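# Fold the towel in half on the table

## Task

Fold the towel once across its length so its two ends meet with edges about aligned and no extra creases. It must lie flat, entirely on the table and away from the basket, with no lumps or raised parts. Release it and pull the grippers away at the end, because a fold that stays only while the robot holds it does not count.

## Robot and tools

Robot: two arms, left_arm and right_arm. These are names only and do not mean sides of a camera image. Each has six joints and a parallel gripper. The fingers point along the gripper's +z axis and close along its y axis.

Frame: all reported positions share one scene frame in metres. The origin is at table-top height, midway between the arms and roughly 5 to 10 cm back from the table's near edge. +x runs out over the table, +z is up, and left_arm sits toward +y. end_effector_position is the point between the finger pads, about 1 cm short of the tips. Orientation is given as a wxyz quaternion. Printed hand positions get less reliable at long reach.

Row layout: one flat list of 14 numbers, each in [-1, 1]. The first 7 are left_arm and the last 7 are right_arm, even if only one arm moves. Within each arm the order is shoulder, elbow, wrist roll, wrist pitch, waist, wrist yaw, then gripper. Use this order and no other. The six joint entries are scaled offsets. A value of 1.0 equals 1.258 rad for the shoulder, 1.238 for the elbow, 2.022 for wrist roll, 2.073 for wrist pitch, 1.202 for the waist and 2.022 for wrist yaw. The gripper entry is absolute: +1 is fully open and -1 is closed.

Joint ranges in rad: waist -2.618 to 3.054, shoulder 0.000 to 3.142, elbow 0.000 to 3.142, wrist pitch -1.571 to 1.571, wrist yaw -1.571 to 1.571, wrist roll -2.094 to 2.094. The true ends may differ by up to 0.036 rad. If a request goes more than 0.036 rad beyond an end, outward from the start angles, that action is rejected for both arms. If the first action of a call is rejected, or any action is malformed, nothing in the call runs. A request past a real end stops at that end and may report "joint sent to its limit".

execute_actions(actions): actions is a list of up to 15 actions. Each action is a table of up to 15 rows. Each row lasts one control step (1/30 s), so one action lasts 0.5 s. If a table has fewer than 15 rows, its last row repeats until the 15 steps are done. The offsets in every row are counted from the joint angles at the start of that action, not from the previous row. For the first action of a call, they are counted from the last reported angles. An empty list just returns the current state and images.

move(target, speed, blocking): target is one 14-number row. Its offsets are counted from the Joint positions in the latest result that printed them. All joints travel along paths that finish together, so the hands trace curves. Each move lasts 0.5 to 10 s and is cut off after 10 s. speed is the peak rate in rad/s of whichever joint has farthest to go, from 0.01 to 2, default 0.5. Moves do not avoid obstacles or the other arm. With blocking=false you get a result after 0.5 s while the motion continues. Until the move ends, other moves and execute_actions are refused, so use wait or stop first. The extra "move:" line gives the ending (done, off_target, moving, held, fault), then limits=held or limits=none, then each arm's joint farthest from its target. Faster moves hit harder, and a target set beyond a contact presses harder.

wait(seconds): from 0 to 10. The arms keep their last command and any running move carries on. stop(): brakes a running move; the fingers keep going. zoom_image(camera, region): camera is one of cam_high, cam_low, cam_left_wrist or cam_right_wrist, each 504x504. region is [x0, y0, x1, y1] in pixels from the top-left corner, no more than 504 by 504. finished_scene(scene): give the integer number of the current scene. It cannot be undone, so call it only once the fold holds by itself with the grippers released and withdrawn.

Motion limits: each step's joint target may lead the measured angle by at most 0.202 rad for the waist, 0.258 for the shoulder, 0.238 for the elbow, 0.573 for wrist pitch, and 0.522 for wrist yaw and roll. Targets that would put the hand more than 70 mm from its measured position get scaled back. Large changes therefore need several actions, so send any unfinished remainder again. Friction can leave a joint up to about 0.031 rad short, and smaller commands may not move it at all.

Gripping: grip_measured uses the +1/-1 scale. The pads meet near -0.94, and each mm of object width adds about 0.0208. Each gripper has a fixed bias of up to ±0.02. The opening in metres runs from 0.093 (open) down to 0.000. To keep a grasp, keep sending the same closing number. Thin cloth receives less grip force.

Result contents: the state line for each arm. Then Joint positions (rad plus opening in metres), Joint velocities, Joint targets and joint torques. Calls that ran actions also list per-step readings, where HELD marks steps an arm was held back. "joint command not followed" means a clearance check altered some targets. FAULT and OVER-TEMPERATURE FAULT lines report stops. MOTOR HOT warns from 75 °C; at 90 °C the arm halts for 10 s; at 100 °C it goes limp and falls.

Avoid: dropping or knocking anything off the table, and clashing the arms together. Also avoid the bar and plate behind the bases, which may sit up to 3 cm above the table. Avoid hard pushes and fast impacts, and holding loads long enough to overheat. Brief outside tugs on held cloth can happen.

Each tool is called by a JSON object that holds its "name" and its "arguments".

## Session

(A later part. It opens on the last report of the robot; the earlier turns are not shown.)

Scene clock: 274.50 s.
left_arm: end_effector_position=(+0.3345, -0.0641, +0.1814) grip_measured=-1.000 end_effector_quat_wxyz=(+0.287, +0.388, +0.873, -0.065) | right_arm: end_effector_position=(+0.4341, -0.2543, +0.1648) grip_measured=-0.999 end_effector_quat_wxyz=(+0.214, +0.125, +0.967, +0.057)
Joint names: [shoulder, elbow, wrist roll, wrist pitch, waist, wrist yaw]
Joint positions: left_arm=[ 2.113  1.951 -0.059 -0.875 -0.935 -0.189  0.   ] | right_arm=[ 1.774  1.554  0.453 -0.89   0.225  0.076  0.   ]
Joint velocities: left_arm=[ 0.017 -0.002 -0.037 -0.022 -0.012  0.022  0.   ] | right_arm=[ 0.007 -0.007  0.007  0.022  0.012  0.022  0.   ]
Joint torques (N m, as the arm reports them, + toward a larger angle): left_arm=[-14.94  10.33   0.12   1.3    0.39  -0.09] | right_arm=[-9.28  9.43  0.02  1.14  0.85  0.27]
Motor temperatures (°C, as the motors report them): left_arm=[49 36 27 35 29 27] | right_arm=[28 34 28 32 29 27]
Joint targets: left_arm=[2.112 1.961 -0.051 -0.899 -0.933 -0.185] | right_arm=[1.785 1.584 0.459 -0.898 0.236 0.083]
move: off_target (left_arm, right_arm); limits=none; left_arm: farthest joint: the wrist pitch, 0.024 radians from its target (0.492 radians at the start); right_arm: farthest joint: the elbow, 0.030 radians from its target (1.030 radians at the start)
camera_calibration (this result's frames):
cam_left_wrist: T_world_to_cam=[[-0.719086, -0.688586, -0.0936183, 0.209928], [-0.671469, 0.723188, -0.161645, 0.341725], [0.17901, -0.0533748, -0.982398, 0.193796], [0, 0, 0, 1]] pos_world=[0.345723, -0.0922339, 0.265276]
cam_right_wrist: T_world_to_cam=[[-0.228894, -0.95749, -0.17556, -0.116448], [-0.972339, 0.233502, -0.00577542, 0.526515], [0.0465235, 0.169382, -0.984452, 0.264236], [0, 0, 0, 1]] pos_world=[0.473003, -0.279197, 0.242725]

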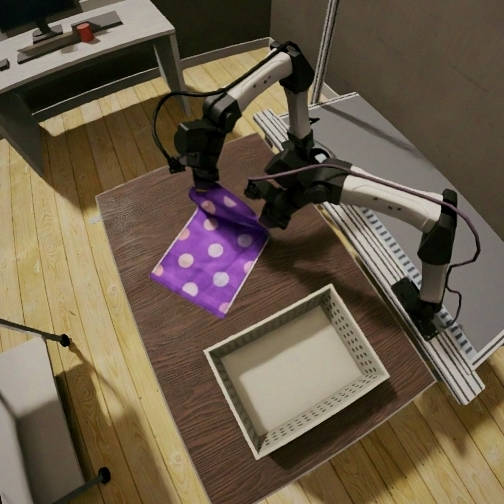

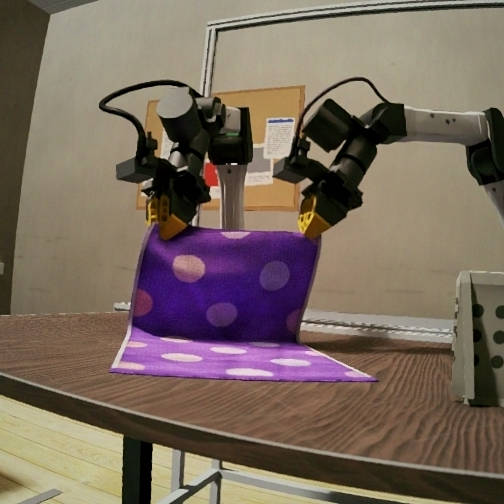

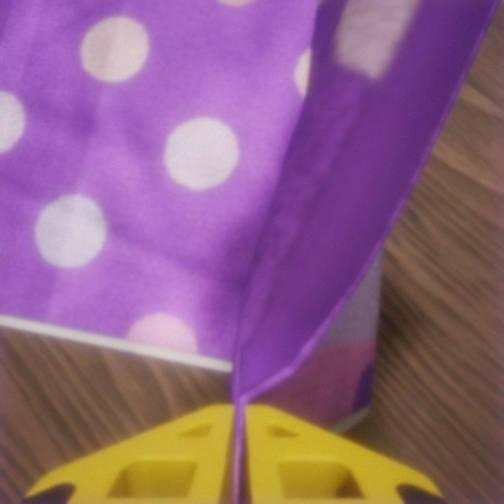

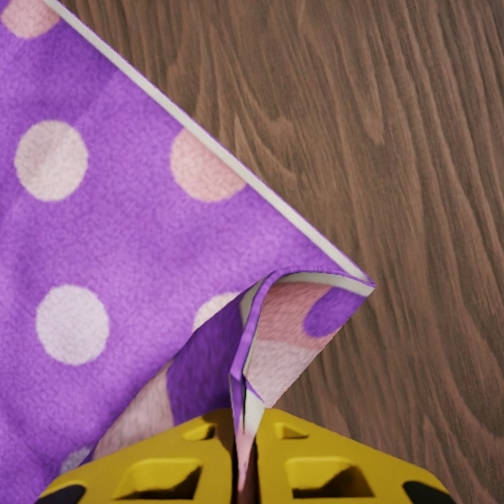

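{"name": "move", "arguments": {"target": [0.206,0.082,0.237,0.094,0.371,0.093,-1,0.591,0.548,0.1,0.181,0.092,-0.038,-1], "speed": 0.3}}

Scene clock: 300.50 s.
left_arm: end_effector_position=(+0.5185, +0.0593, +0.1025) grip_measured=-1.000 end_effector_quat_wxyz=(+0.296, +0.421, +0.857, -0.028) | right_arm: end_effector_position=(+0.6164, -0.1285, +0.0709) grip_measured=-0.999 end_effector_quat_wxyz=(+0.293, +0.158, +0.926, +0.181)
Joint names: [shoulder, elbow, wrist roll, wrist pitch, waist, wrist yaw]
Joint positions: left_arm=[ 2.354  2.039  0.413 -0.683 -0.49  -0.005  0.   ] | right_arm=[ 2.513  2.199  0.649 -0.545  0.325 -0.008  0.   ]
Joint velocities: left_arm=[-0.007 -0.002  0.081 -0.007  0.012  0.051  0.   ] | right_arm=[ 0.012 -0.012 -0.066  0.007 -0.002 -0.066  0.   ]
Joint torques (N m, as the arm reports them, + toward a larger angle): left_arm=[-15.48  10.87   0.14   1.63   0.13   0.03] | right_arm=[-16.49  10.08  -0.01   1.85   0.71   0.22]
Motor temperatures (°C, as the motors report them): left_arm=[51 38 27 35 29 27] | right_arm=[32 38 28 33 29 27]
Joint targets: left_arm=[2.372 2.053 0.420 -0.680 -0.490 -0.001] | right_arm=[2.517 2.233 0.655 -0.515 0.336 -0.001]
move: off_target (right_arm); limits=none; left_arm: farthest joint: the shoulder, 0.019 radians from its target (0.260 radians at the start); right_arm: farthest joint: the elbow, 0.033 radians from its target (0.678 radians at the start)
camera_calibration (this result's frames):
cam_left_wrist: T_world_to_cam=[[-0.742345, -0.643783, -0.185653, 0.438612], [-0.627375, 0.765155, -0.144704, 0.336213], [0.235211, 0.00905337, -0.971902, 0.0560279], [0, 0, 0, 1]] pos_world=[0.523354, 0.0246088, 0.184534]
cam_right_wrist: T_world_to_cam=[[-0.196017, -0.876337, -0.440013, 0.0381931], [-0.95041, 0.280268, -0.1348, 0.675534], [0.241452, 0.391769, -0.887816, 0.043552], [0, 0, 0, 1]] pos_world=[0.639005, -0.172923, 0.146533]

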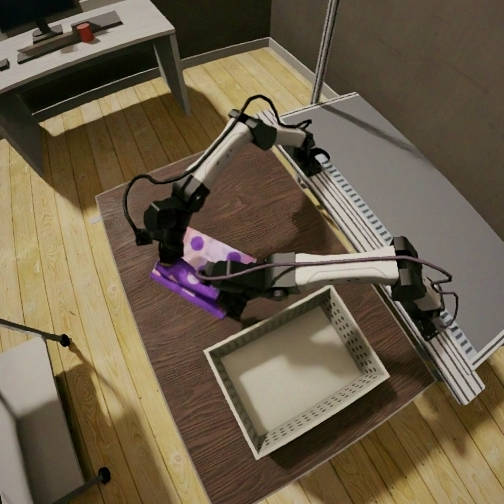

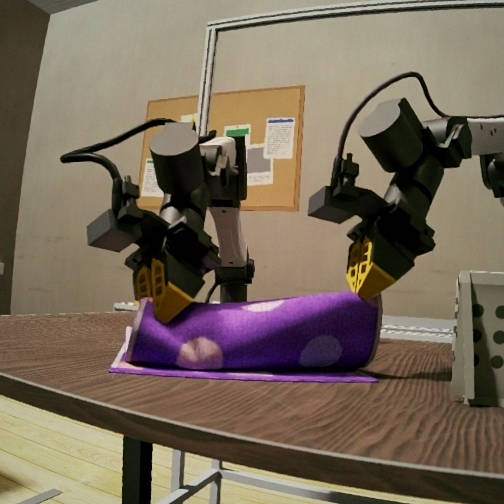

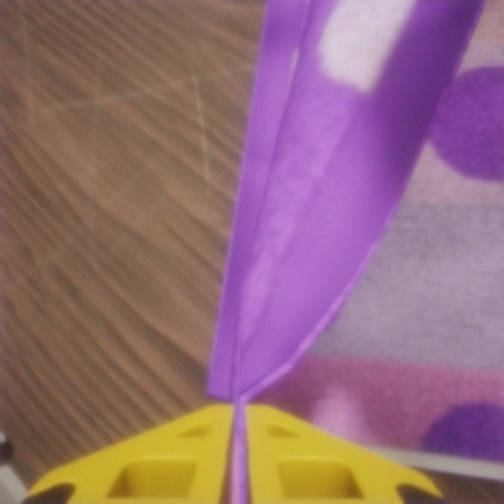

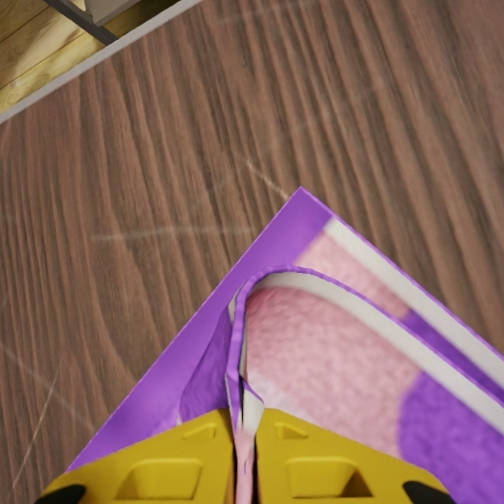

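{"name": "move", "arguments": {"target": [0.1,-0.095,0,0.134,0.045,0,-1,0.155,0.07,0,0.187,0,0,-1], "speed": 0.2}}

Scene clock: 335.83 s.
left_arm: end_effector_position=(+0.5541, +0.0705, +0.0417) grip_measured=-1.000 end_effector_quat_wxyz=(+0.331, +0.395, +0.857, -0.023) | right_arm: end_effector_position=(+0.6713, -0.1072, +0.0405) grip_measured=-0.999 end_effector_quat_wxyz=(+0.388, +0.150, +0.879, +0.234)
Joint names: [shoulder, elbow, wrist roll, wrist pitch, waist, wrist yaw]
Joint positions: left_arm=[ 2.459  1.94   0.413 -0.404 -0.443 -0.005  0.   ] | right_arm=[ 2.696  2.258  0.649 -0.184  0.325 -0.017  0.   ]
Joint velocities: left_arm=[-0.017 -0.012 -0.051 -0.051 -0.007  0.051  0.   ] | right_arm=[ 0.002  0.002 -0.007  0.037  0.007 -0.037  0.   ]
Joint torques (N m, as the arm reports them, + toward a larger angle): left_arm=[-16.03   7.51   0.03   1.74   0.69  -0.02] | right_arm=[-16.78   9.86  -0.06   2.06  -0.18   0.23]
Motor temperatures (°C, as the motors report them): left_arm=[54 40 27 36 29 27] | right_arm=[47 41 28 36 29 27]
Joint targets: left_arm=[2.479 1.921 0.413 -0.405 -0.436 -0.005] | right_arm=[2.708 2.286 0.648 -0.158 0.325 -0.008]
move: off_target (left_arm, right_arm); limits=none; left_arm: farthest joint: the shoulder, 0.021 radians from its target (0.126 radians at the start); right_arm: farthest joint: the elbow, 0.028 radians from its target (0.086 radians at the start)
camera_calibration (this result's frames):
cam_left_wrist: T_world_to_cam=[[-0.696543, -0.686635, -0.208231, 0.43956], [-0.653161, 0.726907, -0.212101, 0.36092], [0.297, -0.0117289, -0.954805, -0.045044], [0, 0, 0, 1]] pos_world=[0.555289, 0.0389339, 0.125073]
cam_right_wrist: T_world_to_cam=[[-0.0888747, -0.835797, -0.541798, -0.00920413], [-0.898434, 0.302107, -0.318665, 0.692551], [0.43002, 0.458449, -0.777758, -0.128897], [0, 0, 0, 1]] pos_world=[0.676822, -0.157825, 0.115454]

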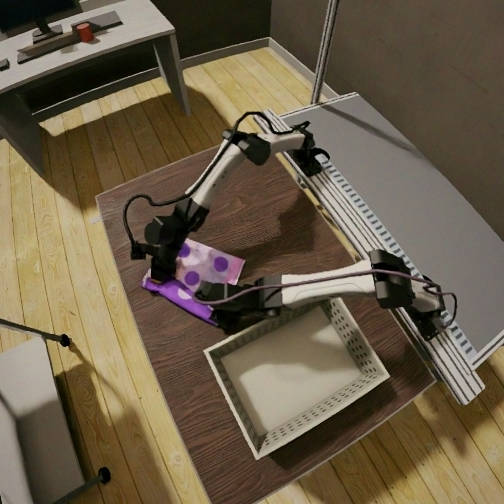

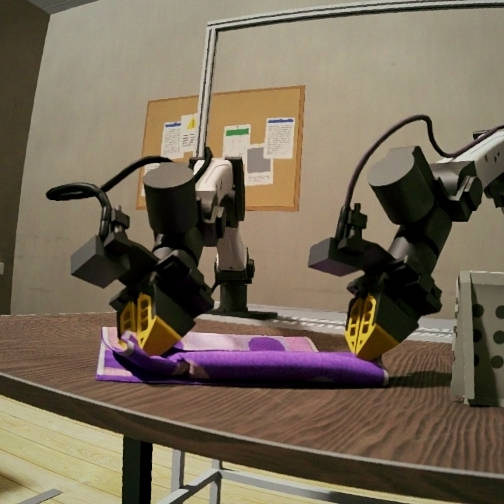

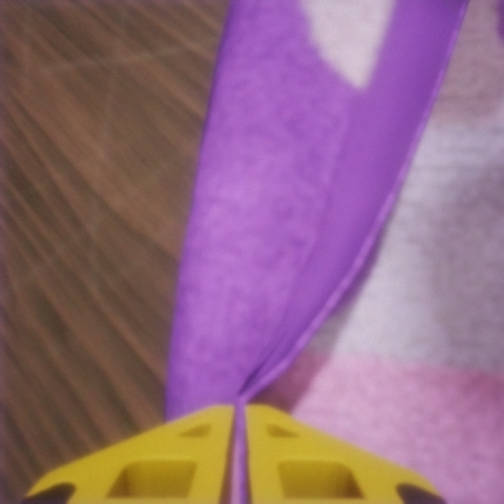

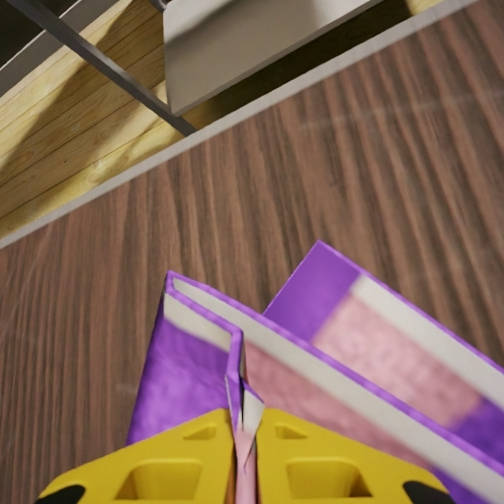

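{"name": "move", "arguments": {"target": [-0.08,-0.145,0,0.04,-0.055,0,-1,-0.155,-0.305,0,0.09,0,0,-1], "speed": 0.2}}

Scene clock: 370.37 s.
left_arm: end_effector_position=(+0.5214, +0.0524, +0.0464) grip_measured=-1.000 end_effector_quat_wxyz=(+0.336, +0.416, +0.844, -0.031) | right_arm: end_effector_position=(+0.6356, -0.1183, +0.0351) grip_measured=-0.999 end_effector_quat_wxyz=(+0.383, +0.150, +0.881, +0.234)
Joint names: [shoulder, elbow, wrist roll, wrist pitch, waist, wrist yaw]
Joint positions: left_arm=[ 2.363  1.779  0.413 -0.33  -0.495 -0.005  0.   ] | right_arm=[ 2.522  1.904  0.649 -0.012  0.325 -0.02   0.   ]
Joint velocities: left_arm=[-0.002 -0.007 -0.037  0.037 -0.007  0.051  0.   ] | right_arm=[-0.012  0.002 -0.037  0.037 -0.007  0.007  0.   ]
Joint torques (N m, as the arm reports them, + toward a larger angle): left_arm=[-17.48   7.45   0.04   1.81  -0.88   0.  ] | right_arm=[-18.67   5.6   -0.07   1.95  -0.19   0.17]
Motor temperatures (°C, as the motors report them): left_arm=[57 37 27 37 29 27] | right_arm=[55 42 28 39 29 27]
Joint targets: left_arm=[2.358 1.760 0.413 -0.321 -0.509 -0.005] | right_arm=[2.501 1.880 0.649 0.003 0.325 -0.016]
move: off_target (right_arm); limits=none; left_arm: farthest joint: the elbow, 0.018 radians from its target (0.179 radians at the start); right_arm: farthest joint: the elbow, 0.024 radians from its target (0.377 radians at the start)
camera_calibration (this result's frames):
cam_left_wrist: T_world_to_cam=[[-0.729219, -0.650331, -0.212861, 0.420656], [-0.612475, 0.759034, -0.220777, 0.331237], [0.305147, -0.0306225, -0.951813, -0.0344599], [0, 0, 0, 1]] pos_world=[0.52014, 0.0210904, 0.129872]
cam_right_wrist: T_world_to_cam=[[-0.0910468, -0.836517, -0.540324, -0.023361], [-0.902161, 0.299035, -0.310941, 0.663826], [0.421683, 0.459149, -0.781899, -0.107169], [0, 0, 0, 1]] pos_world=[0.641942, -0.168842, 0.109993]

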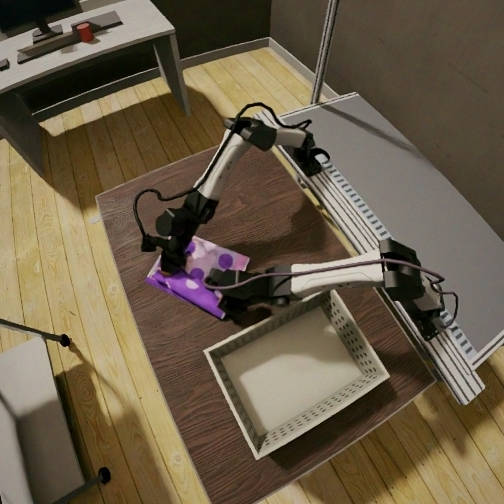

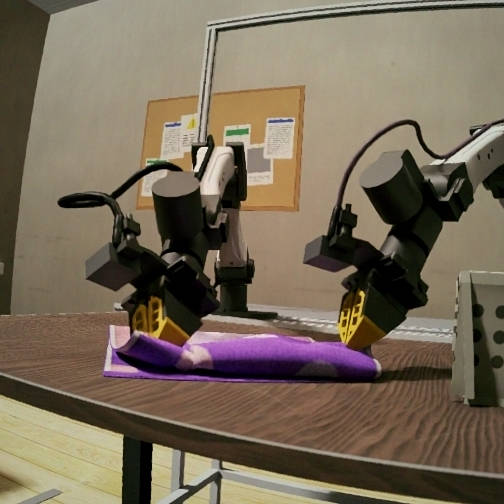

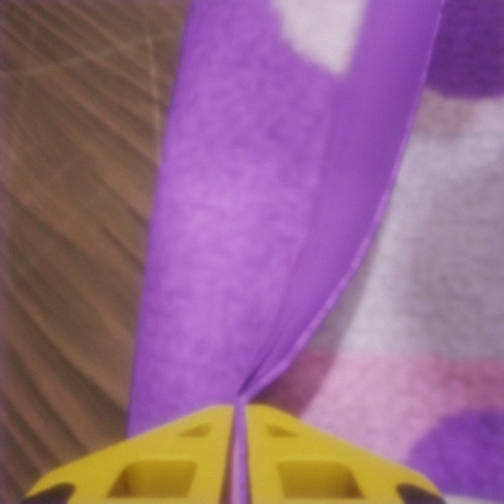

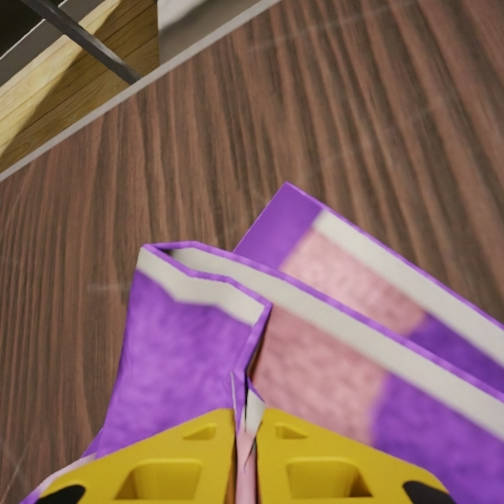

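{"name": "move", "arguments": {"target": [0,0,0,0,0,0,0.2,0,0,0,0,0,0,0.2], "speed": 0.2}}

{"name": "move", "arguments": {"target": [-0.12,0.05,0,-0.05,0,0,0.2,-0.15,0.05,0,-0.1,0,0,0.2], "speed": 0.3}}

Scene clock: 391.53 s.
left_arm: end_effector_position=(+0.5215, +0.0524, +0.0464) grip_measured=+0.197 end_effector_quat_wxyz=(+0.336, +0.416, +0.844, -0.031) | right_arm: end_effector_position=(+0.6399, -0.1149, +0.0485) grip_measured=+0.197 end_effector_quat_wxyz=(+0.398, +0.146, +0.872, +0.246)
Joint names: [shoulder, elbow, wrist roll, wrist pitch, waist, wrist yaw]
Joint positions: left_arm=[ 2.363  1.779  0.413 -0.33  -0.495 -0.005  0.055] | right_arm=[ 2.511  1.904  0.649  0.018  0.326 -0.03   0.055]
Joint velocities: left_arm=[-0.012  0.012 -0.022  0.007 -0.002  0.022  0.001] | right_arm=[-0.002  0.002  0.007  0.007 -0.002 -0.037 -0.   ]
Joint torques (N m, as the arm reports them, + toward a larger angle): left_arm=[-16.97   9.27   0.03   1.76   0.16  -0.01] | right_arm=[-15.74   7.48  -0.07   1.56  -0.26   0.24]
Motor temperatures (°C, as the motors report them): left_arm=[60 37 27 38 29 27] | right_arm=[61 39 28 39 29 27]
Joint targets: left_arm=[2.363 1.779 0.413 -0.330 -0.495 -0.005] | right_arm=[2.522 1.904 0.649 -0.012 0.325 -0.020]
move: off_target (right_arm); limits=none; left_arm: farthest joint: the waist, 0.000 radians from its target (0.000 radians at the start); right_arm: farthest joint: the wrist pitch, 0.030 radians from its target (0.000 radians at the start)
camera_calibration (this result's frames):
cam_left_wrist: T_world_to_cam=[[-0.72914, -0.65038, -0.212981, 0.42066], [-0.612411, 0.758984, -0.221123, 0.3313], [0.305463, -0.0307978, -0.951706, -0.0345849], [0, 0, 0, 1]] pos_world=[0.520176, 0.0210725, 0.129936]
cam_right_wrist: T_world_to_cam=[[-0.0640031, -0.826755, -0.558909, -0.0281274], [-0.892056, 0.298464, -0.339344, 0.665711], [0.447369, 0.476859, -0.756615, -0.115646], [0, 0, 0, 1]] pos_world=[0.643788, -0.166798, 0.122685]

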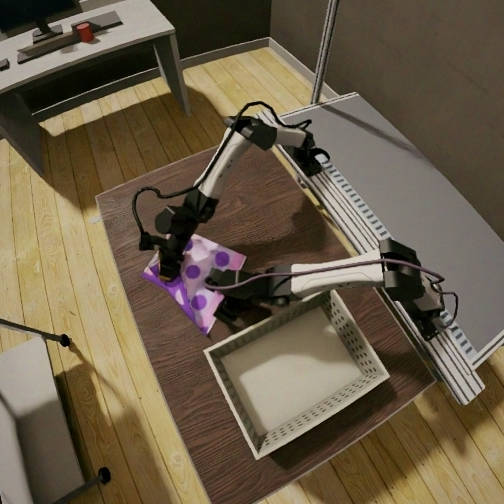

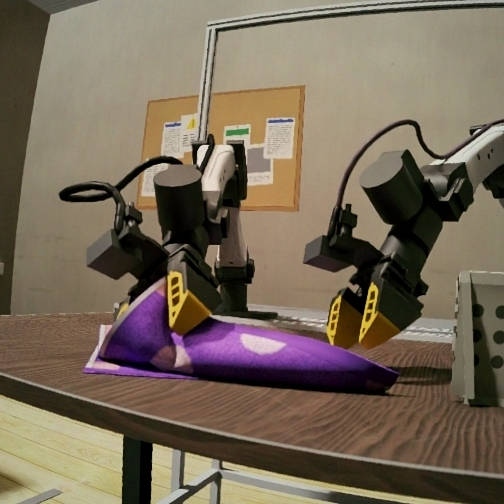

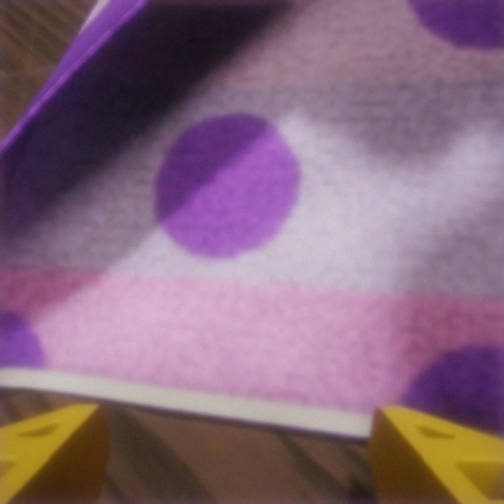

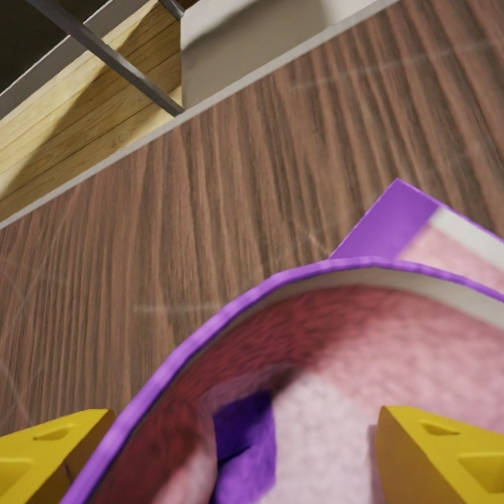

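Scene clock: 392.97 s.
left_arm: end_effector_position=(+0.5228, +0.0553, +0.1426) grip_measured=+0.197 end_effector_quat_wxyz=(+0.389, +0.406, +0.826, -0.033) | right_arm: end_effector_position=(+0.6285, -0.1228, +0.1392) grip_measured=+0.197 end_effector_quat_wxyz=(+0.404, +0.145, +0.868, +0.250)
Joint names: [shoulder, elbow, wrist roll, wrist pitch, waist, wrist yaw]
Joint positions: left_arm=[ 2.208  1.832  0.413 -0.423 -0.495 -0.005  0.055] | right_arm=[ 2.336  1.945  0.649 -0.181  0.326 -0.03   0.055]
Joint velocities: left_arm=[-0.002 -0.002  0.022 -0.022 -0.007  0.051  0.001] | right_arm=[ 0.007  0.012  0.007 -0.051  0.007  0.051  0.   ]
Joint torques (N m, as the arm reports them, + toward a larger angle): left_arm=[-15.77  10.6    0.03   1.81   0.17   0.  ] | right_arm=[-17.14   9.44  -0.07   1.78  -0.2    0.12]
Motor temperatures (°C, as the motors report them): left_arm=[60 37 27 38 29 27] | right_arm=[61 40 28 39 29 27]
Joint targets: left_arm=[2.212 1.841 0.413 -0.433 -0.495 -0.005] | right_arm=[2.323 1.966 0.649 -0.190 0.326 -0.030]
move: off_target (right_arm); limits=none; left_arm: farthest joint: the wrist pitch, 0.010 radians from its target (0.104 radians at the start); right_arm: farthest joint: the elbow, 0.021 radians from its target (0.062 radians at the start)
camera_calibration (this result's frames):
cam_left_wrist: T_world_to_cam=[[-0.703551, -0.666221, -0.247316, 0.436389], [-0.587962, 0.741174, -0.323977, 0.354004], [0.399145, -0.0825217, -0.913167, 0.00499975], [0, 0, 0, 1]] pos_world=[0.513167, 0.0287656, 0.227181]
cam_right_wrist: T_world_to_cam=[[-0.0556605, -0.823713, -0.564268, 0.0111865], [-0.88635, 0.300941, -0.351879, 0.687112], [0.459659, 0.480553, -0.746848, -0.0468], [0, 0, 0, 1]] pos_world=[0.631157, -0.175076, 0.21314]

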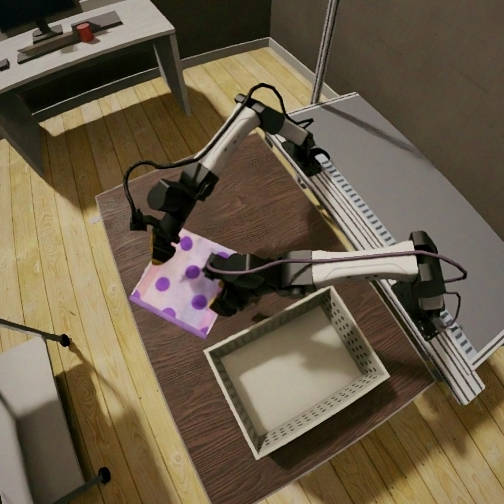

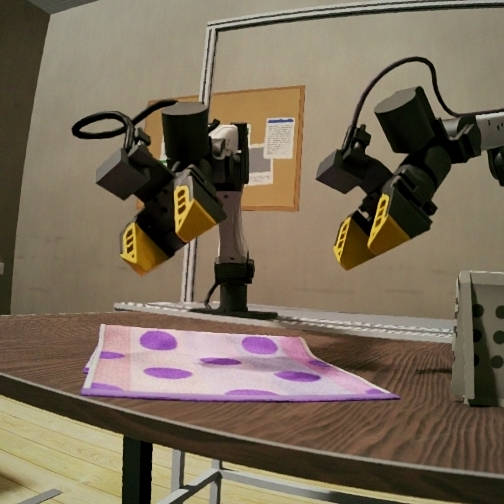

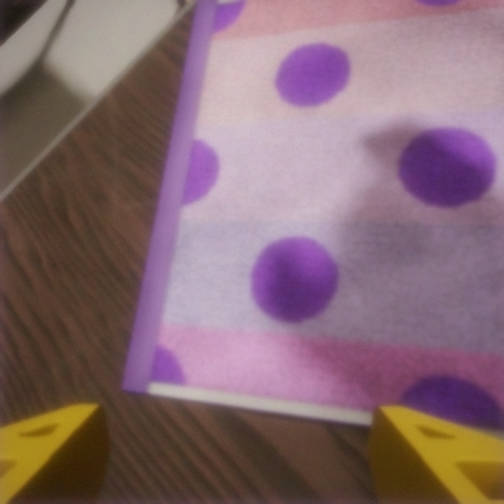

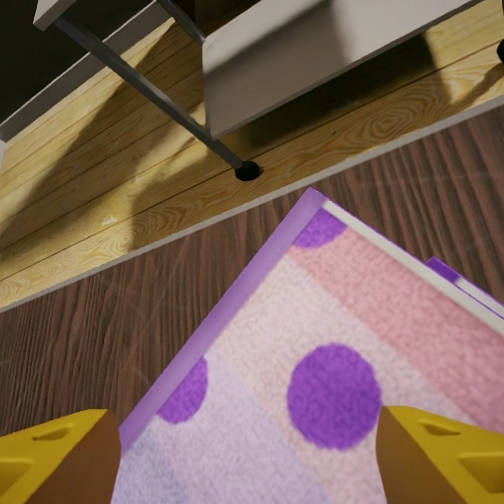

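{"name": "move", "arguments": {"target": [-0.35,-0.2,0,0,0.2,0,0.2,-0.4,-0.2,0,0,-0.25,0,0.2], "speed": 0.6}}

{"name": "zoom_image", "arguments": {"camera": "cam_high", "region": [100, 200, 300, 400]}}

Scene clock: 421.53 s.
left_arm: end_effector_position=(+0.5078, +0.2143, +0.2784) grip_measured=+0.197 end_effector_quat_wxyz=(+0.485, +0.284, +0.827, +0.019) | right_arm: end_effector_position=(+0.5845, -0.3273, +0.3182) grip_measured=+0.197 end_effector_quat_wxyz=(+0.537, +0.255, +0.775, +0.214)
Joint names: [shoulder, elbow, wrist roll, wrist pitch, waist, wrist yaw]
Joint positions: left_arm=[ 1.762  1.604  0.413 -0.42  -0.252 -0.005  0.055] | right_arm=[ 1.844  1.716  0.649 -0.189  0.022 -0.027  0.055]
Joint velocities: left_arm=[ 0.002  0.007 -0.066 -0.066 -0.007  0.007  0.001] | right_arm=[-0.012 -0.002  0.007  0.022 -0.012  0.022  0.   ]
Joint torques (N m, as the arm reports them, + toward a larger angle): left_arm=[-11.21   8.04   0.03   2.16  -0.18  -0.02] | right_arm=[-12.86   6.65  -0.07   2.08   0.14   0.07]
Motor temperatures (°C, as the motors report them): left_arm=[59 40 27 39 29 27] | right_arm=[64 42 28 39 29 27]
Joint targets: left_arm=[1.768 1.585 0.413 -0.423 -0.255 -0.005] | right_arm=[1.833 1.697 0.649 -0.181 0.026 -0.030]
move: done; limits=none; left_arm: farthest joint: the elbow, 0.019 radians from its target (0.248 radians at the start); right_arm: farthest joint: the elbow, 0.019 radians from its target (0.247 radians at the start)
camera_calibration (this result's frames):
cam_left_wrist: T_world_to_cam=[[-0.460655, -0.837148, -0.294926, 0.491932], [-0.66989, 0.545904, -0.503226, 0.404724], [0.582275, -0.0342457, -0.81227, 0.016648], [0, 0, 0, 1]] pos_world=[0.488038, 0.191449, 0.362274]
cam_right_wrist: T_world_to_cam=[[-0.165433, -0.767161, -0.619755, 0.0416249], [-0.642201, 0.560719, -0.522659, 0.769361], [0.748472, 0.311542, -0.585433, -0.0700992], [0, 0, 0, 1]] pos_world=[0.553437, -0.377623, 0.386872]

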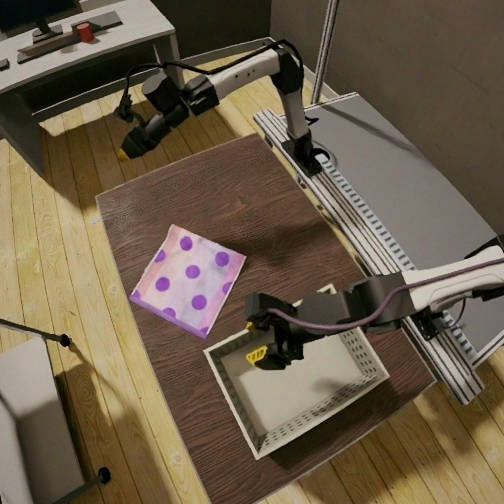

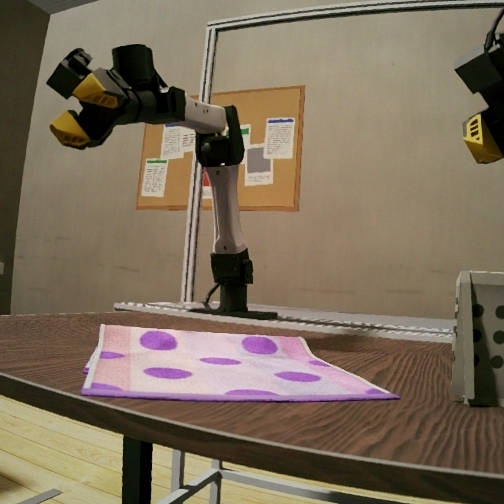

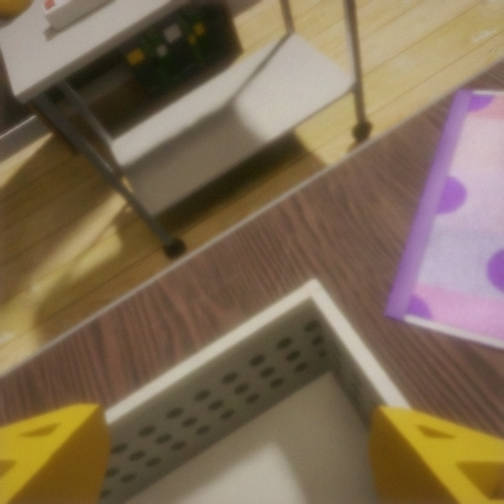

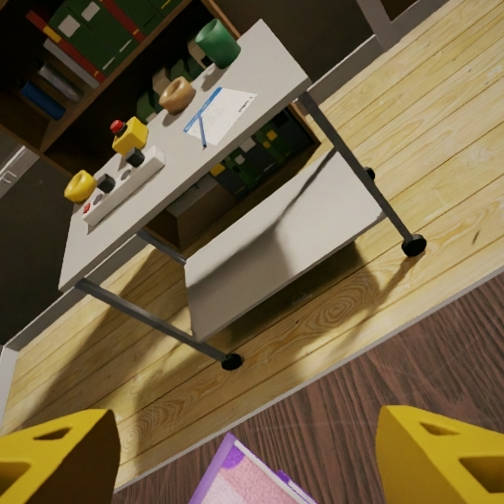

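Region (100, 200, 300, 400) of cam_high's 504x504 image, scaled by 2.520, with more detail than that image has.

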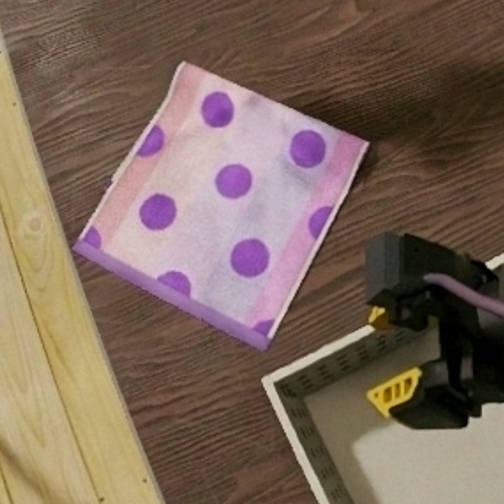

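{"name": "move", "arguments": {"target": [0.355,0.184,0,0,-0.223,0,-0.3,0.391,0.185,0,0,0.253,0,-0.3], "speed": 0.6}}

{"name": "move", "arguments": {"target": [0.17,-0.045,0,0.045,0,0,-0.3,0.19,-0.035,0,0.085,0,0,-0.3], "speed": 0.25}}

Scene clock: 462.97 s.
left_arm: end_effector_position=(+0.5141, +0.0455, +0.1418) grip_measured=-0.297 end_effector_quat_wxyz=(+0.387, +0.415, +0.822, -0.036) | right_arm: end_effector_position=(+0.6220, -0.1272, +0.1175) grip_measured=-0.297 end_effector_quat_wxyz=(+0.384, +0.149, +0.880, +0.237)
Joint names: [shoulder, elbow, wrist roll, wrist pitch, waist, wrist yaw]
Joint positions: left_arm=[ 2.2    1.819  0.413 -0.422 -0.517 -0.007  0.031] | right_arm=[ 2.344  1.916  0.649 -0.198  0.323 -0.027  0.031]
Joint velocities: left_arm=[ 0.002 -0.007  0.081  0.007 -0.017  0.022  0.   ] | right_arm=[-0.017 -0.002 -0.095 -0.007  0.012  0.037  0.   ]
Joint torques (N m, as the arm reports them, + toward a larger angle): left_arm=[-15.34  11.04   0.03   1.95  -0.03  -0.07] | right_arm=[-16.67   9.95  -0.07   1.87   0.15   0.1 ]
Motor temperatures (°C, as the motors report them): left_arm=[52 39 27 41 29 27] | right_arm=[56 40 28 42 29 27]
Joint targets: left_arm=[2.209 1.831 0.413 -0.420 -0.520 -0.006] | right_arm=[2.336 1.945 0.649 -0.189 0.326 -0.027]
move: off_target (right_arm); limits=none; left_arm: farthest joint: the elbow, 0.013 radians from its target (0.228 radians at the start); right_arm: farthest joint: the elbow, 0.029 radians from its target (0.229 radians at the start)
camera_calibration (this result's frames):
cam_left_wrist: T_world_to_cam=[[-0.717674, -0.6506, -0.248324, 0.430283], [-0.573265, 0.754408, -0.319743, 0.347138], [0.395363, -0.0871156, -0.914385, 0.00928414], [0, 0, 0, 1]] pos_world=[0.504134, 0.0188666, 0.226334]
cam_right_wrist: T_world_to_cam=[[-0.0875239, -0.834014, -0.544758, 0.0111227], [-0.901972, 0.298467, -0.312031, 0.679747], [0.42283, 0.464046, -0.77838, -0.0333718], [0, 0, 0, 1]] pos_world=[0.628197, -0.178119, 0.192185]

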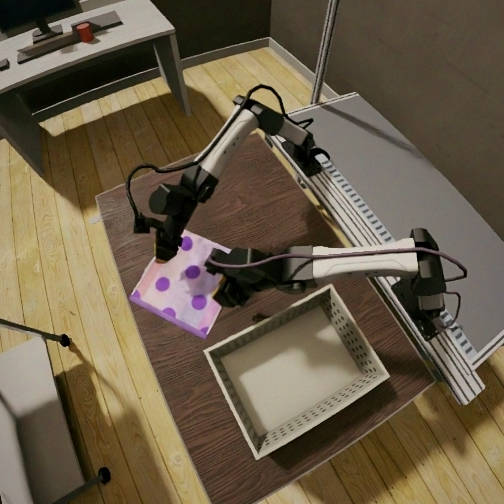

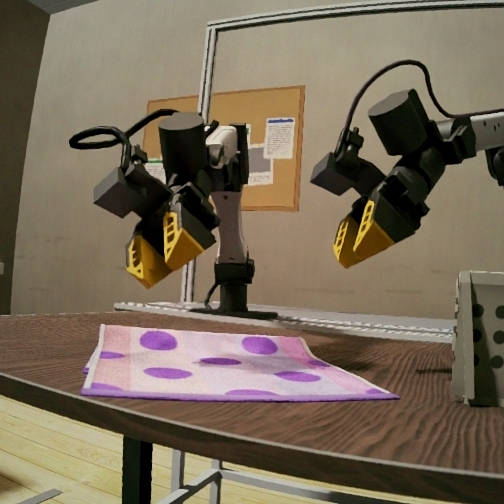

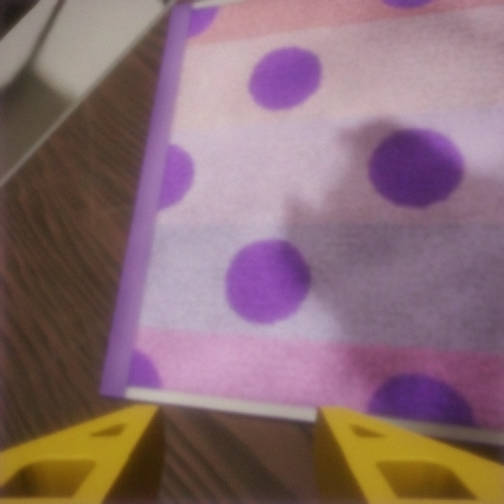

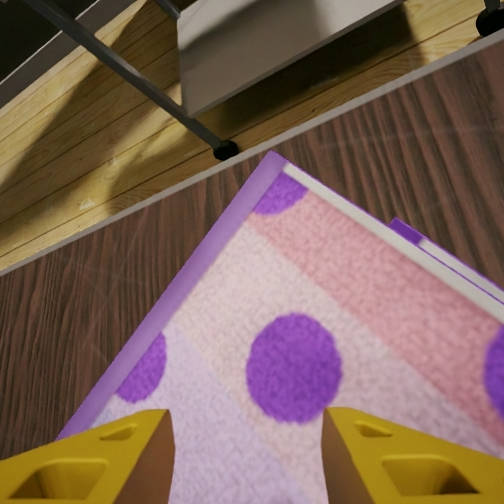

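Scene clock: 464.53 s.
left_arm: end_effector_position=(+0.5101, +0.0435, +0.0241) grip_measured=-0.297 end_effector_quat_wxyz=(+0.314, +0.429, +0.846, -0.032) | right_arm: end_effector_position=(+0.6415, -0.1177, +0.0401) grip_measured=-0.298 end_effector_quat_wxyz=(+0.395, +0.149, +0.874, +0.241)
Joint names: [shoulder, elbow, wrist roll, wrist pitch, waist, wrist yaw]
Joint positions: left_arm=[ 2.399  1.777  0.413 -0.339 -0.517 -0.007  0.031] | right_arm=[ 2.53   1.916  0.649  0.013  0.323 -0.025  0.031]
Joint velocities: left_arm=[-0.007 -0.007  0.007  0.007  0.007  0.007  0.   ] | right_arm=[ 0.007 -0.002 -0.037 -0.037 -0.007 -0.066 -0.   ]
Joint torques (N m, as the arm reports them, + toward a larger angle): left_arm=[-15.87   7.67   0.03   1.79   0.15  -0.02] | right_arm=[-12.06   4.24  -0.07   1.5   -0.2    0.09]
Motor temperatures (°C, as the motors report them): left_arm=[53 39 27 41 29 27] | right_arm=[56 40 28 42 29 27]
Joint targets: left_arm=[2.414 1.763 0.413 -0.329 -0.517 -0.007] | right_arm=[2.583 1.872 0.649 -0.022 0.323 -0.026]
move: off_target (right_arm); limits=none; left_arm: farthest joint: the shoulder, 0.015 radians from its target (0.214 radians at the start); right_arm: farthest joint: the shoulder, 0.053 radians from its target (0.239 radians at the start)
camera_calibration (this result's frames):
cam_left_wrist: T_world_to_cam=[[-0.751434, -0.628616, -0.200472, 0.411943], [-0.6031, 0.777613, -0.177731, 0.319526], [0.267614, -0.012648, -0.963443, -0.0337948], [0, 0, 0, 1]] pos_world=[0.511298, 0.0100589, 0.106814]
cam_right_wrist: T_world_to_cam=[[-0.0762507, -0.829978, -0.552559, -0.0277964], [-0.893285, 0.303065, -0.331953, 0.666078], [0.442976, 0.468281, -0.764516, -0.119262], [0, 0, 0, 1]] pos_world=[0.645708, -0.169087, 0.11457]

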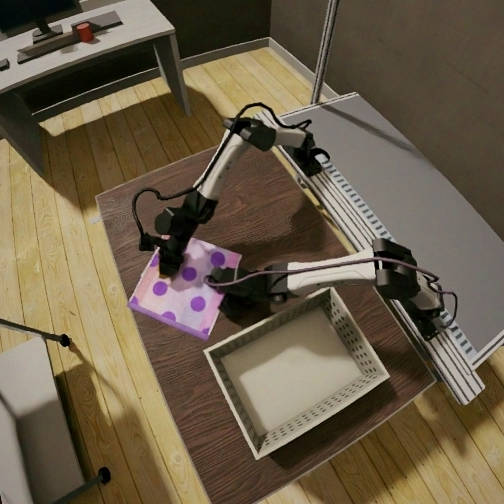

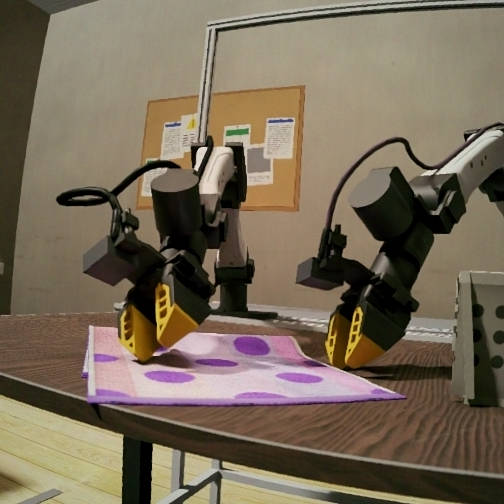

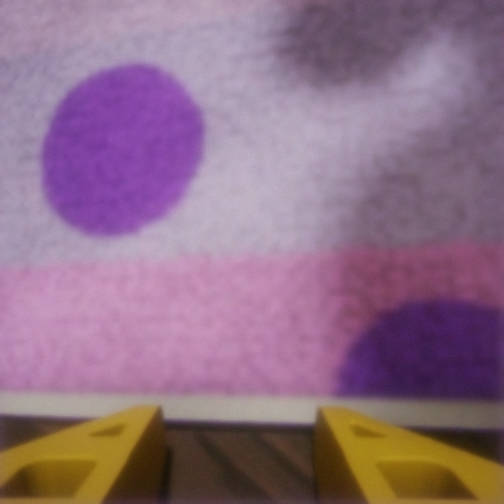

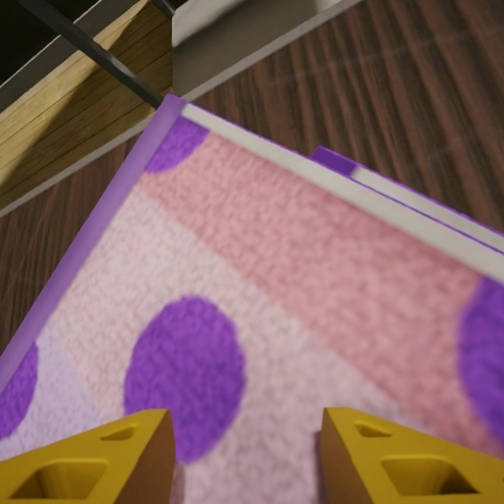

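{"name": "move", "arguments": {"target": [0.07,0.2,0,-0.055,-0.04,0,-0.3,0,0,0,0,0,0,-0.3], "speed": 0.25}}

{"name": "move", "arguments": {"target": [0.075,0,0,0,0,0,-0.3,0.03,-0.02,0,0,0,0,-0.3], "speed": 0.15}}

Scene clock: 476.10 s.
left_arm: end_effector_position=(+0.5300, +0.0084, +0.0649) grip_measured=-0.297 end_effector_quat_wxyz=(+0.345, +0.438, +0.829, -0.039) | right_arm: end_effector_position=(+0.6423, -0.1175, +0.0422) grip_measured=-0.298 end_effector_quat_wxyz=(+0.397, +0.149, +0.872, +0.243)
Joint names: [shoulder, elbow, wrist roll, wrist pitch, waist, wrist yaw]
Joint positions: left_arm=[ 2.462  2.012  0.413 -0.444 -0.551 -0.007  0.031] | right_arm=[ 2.529  1.916  0.649  0.019  0.323 -0.025  0.031]
Joint velocities: left_arm=[-0.007  0.002  0.095 -0.022  0.012 -0.007 -0.   ] | right_arm=[-0.022 -0.012  0.007  0.022 -0.002  0.037 -0.001]
Joint torques (N m, as the arm reports them, + toward a larger angle): left_arm=[-15.8   10.74   0.03   1.71  -0.96  -0.01] | right_arm=[-16.69   7.48  -0.07   1.79  -0.19   0.12]
Motor temperatures (°C, as the motors report them): left_arm=[55 39 27 41 29 27] | right_arm=[56 39 28 41 29 27]
Joint targets: left_arm=[2.487 2.025 0.413 -0.453 -0.565 -0.007] | right_arm=[2.530 1.916 0.649 0.013 0.323 -0.025]
move: off_target (left_arm); limits=none; left_arm: farthest joint: the shoulder, 0.025 radians from its target (0.088 radians at the start); right_arm: farthest joint: the wrist pitch, 0.006 radians from its target (0.000 radians at the start)
camera_calibration (this result's frames):
cam_left_wrist: T_world_to_cam=[[-0.758594, -0.612158, -0.223155, 0.418186], [-0.565871, 0.78876, -0.240099, 0.350253], [0.322995, -0.0558607, -0.944751, -0.0304568], [0, 0, 0, 1]] pos_world=[0.525269, -0.0219715, 0.148642]
cam_right_wrist: T_world_to_cam=[[-0.0728856, -0.828761, -0.554836, -0.0283613], [-0.891019, 0.304046, -0.337107, 0.666337], [0.448077, 0.4698, -0.760602, -0.121421], [0, 0, 0, 1]] pos_world=[0.646058, -0.169059, 0.116538]

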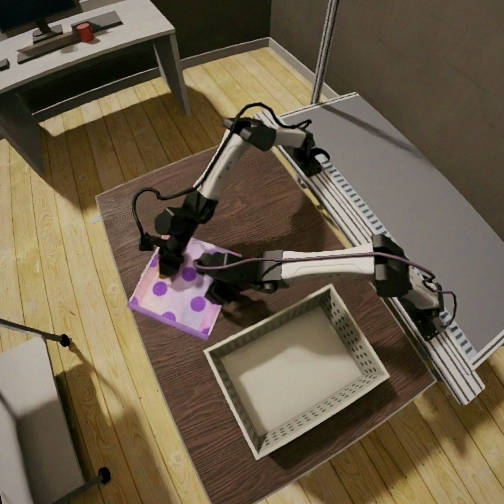

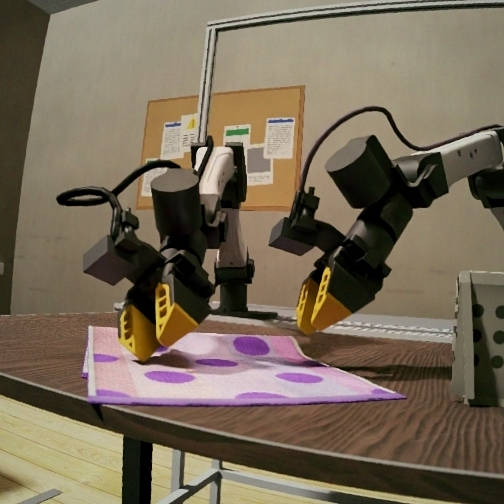

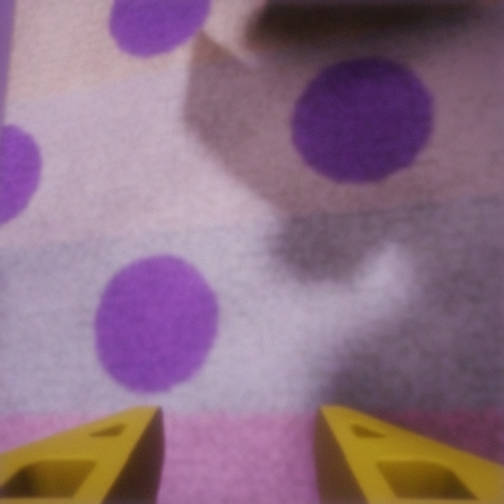

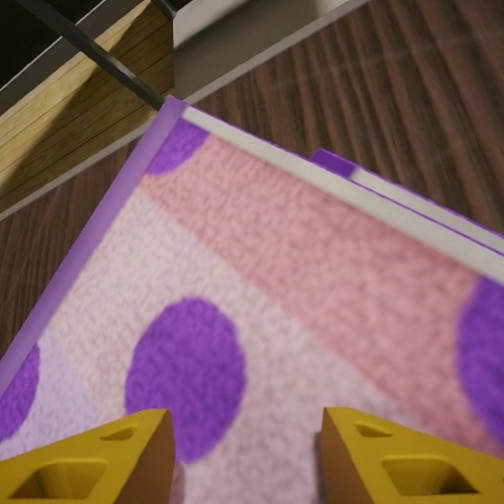

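Scene clock: 477.03 s.
left_arm: end_effector_position=(+0.5267, +0.0091, +0.0263) grip_measured=-0.297 end_effector_quat_wxyz=(+0.319, +0.443, +0.837, -0.037) | right_arm: end_effector_position=(+0.6425, -0.1174, +0.0425) grip_measured=-0.298 end_effector_quat_wxyz=(+0.398, +0.149, +0.872, +0.243)
Joint names: [shoulder, elbow, wrist roll, wrist pitch, waist, wrist yaw]
Joint positions: left_arm=[ 2.528  2.012  0.413 -0.434 -0.551 -0.007  0.031] | right_arm=[ 2.529  1.916  0.649  0.02   0.323 -0.025  0.031]
Joint velocities: left_arm=[-0.012 -0.002 -0.022 -0.007  0.007 -0.022  0.   ] | right_arm=[ 0.002 -0.002  0.007  0.007  0.007 -0.037 -0.   ]
Joint torques (N m, as the arm reports them, + toward a larger angle): left_arm=[-15.84   9.17   0.03   1.58   0.06   0.  ] | right_arm=[-13.45   5.62  -0.07   1.83  -0.18   0.12]
Motor temperatures (°C, as the motors report them): left_arm=[55 39 27 41 29 27] | right_arm=[56 39 28 41 29 27]
Joint targets: left_arm=[2.556 2.012 0.413 -0.444 -0.551 -0.007] | right_arm=[2.566 1.891 0.649 0.019 0.323 -0.025]
move: off_target (left_arm, right_arm); limits=none; left_arm: farthest joint: the shoulder, 0.028 radians from its target (0.095 radians at the start); right_arm: farthest joint: the shoulder, 0.038 radians from its target (0.038 radians at the start)
camera_calibration (this result's frames):
cam_left_wrist: T_world_to_cam=[[-0.769842, -0.604248, -0.205495, 0.412884], [-0.574639, 0.79633, -0.188808, 0.341811], [0.277729, -0.0272669, -0.960272, -0.0418488], [0, 0, 0, 1]] pos_world=[0.525896, -0.023851, 0.109196]
cam_right_wrist: T_world_to_cam=[[-0.0721357, -0.82849, -0.555339, -0.0285617], [-0.890511, 0.304266, -0.33825, 0.666352], [0.449207, 0.470136, -0.759727, -0.12203], [0, 0, 0, 1]] pos_world=[0.64615, -0.169041, 0.116823]

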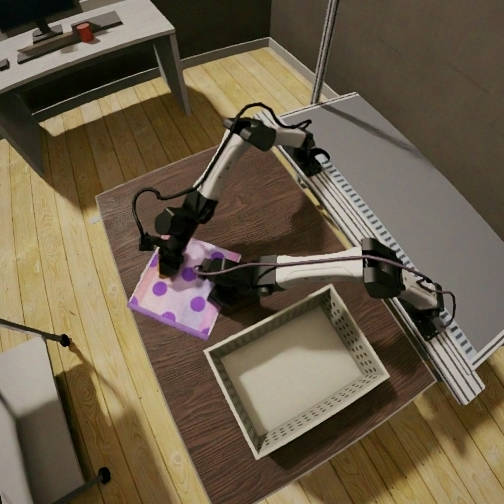

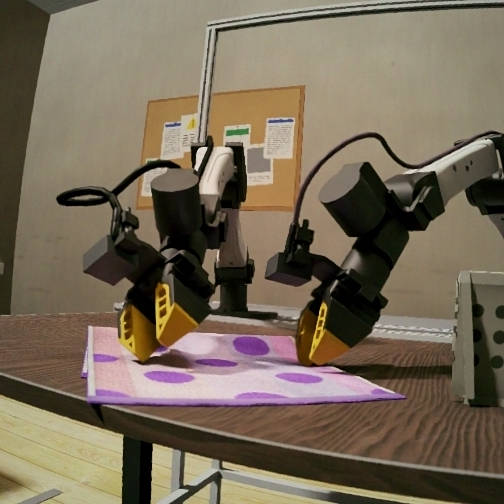

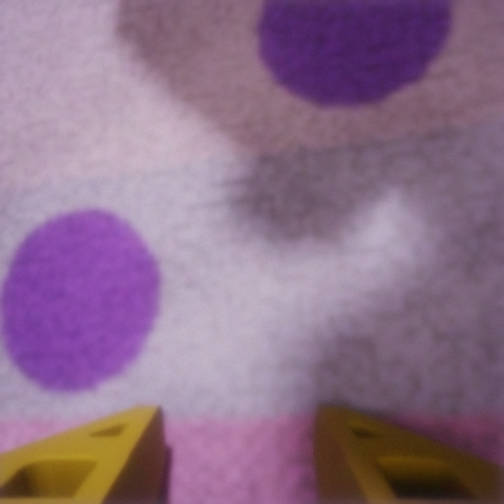

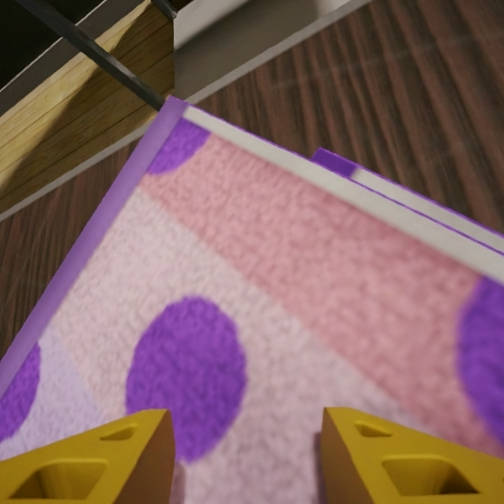

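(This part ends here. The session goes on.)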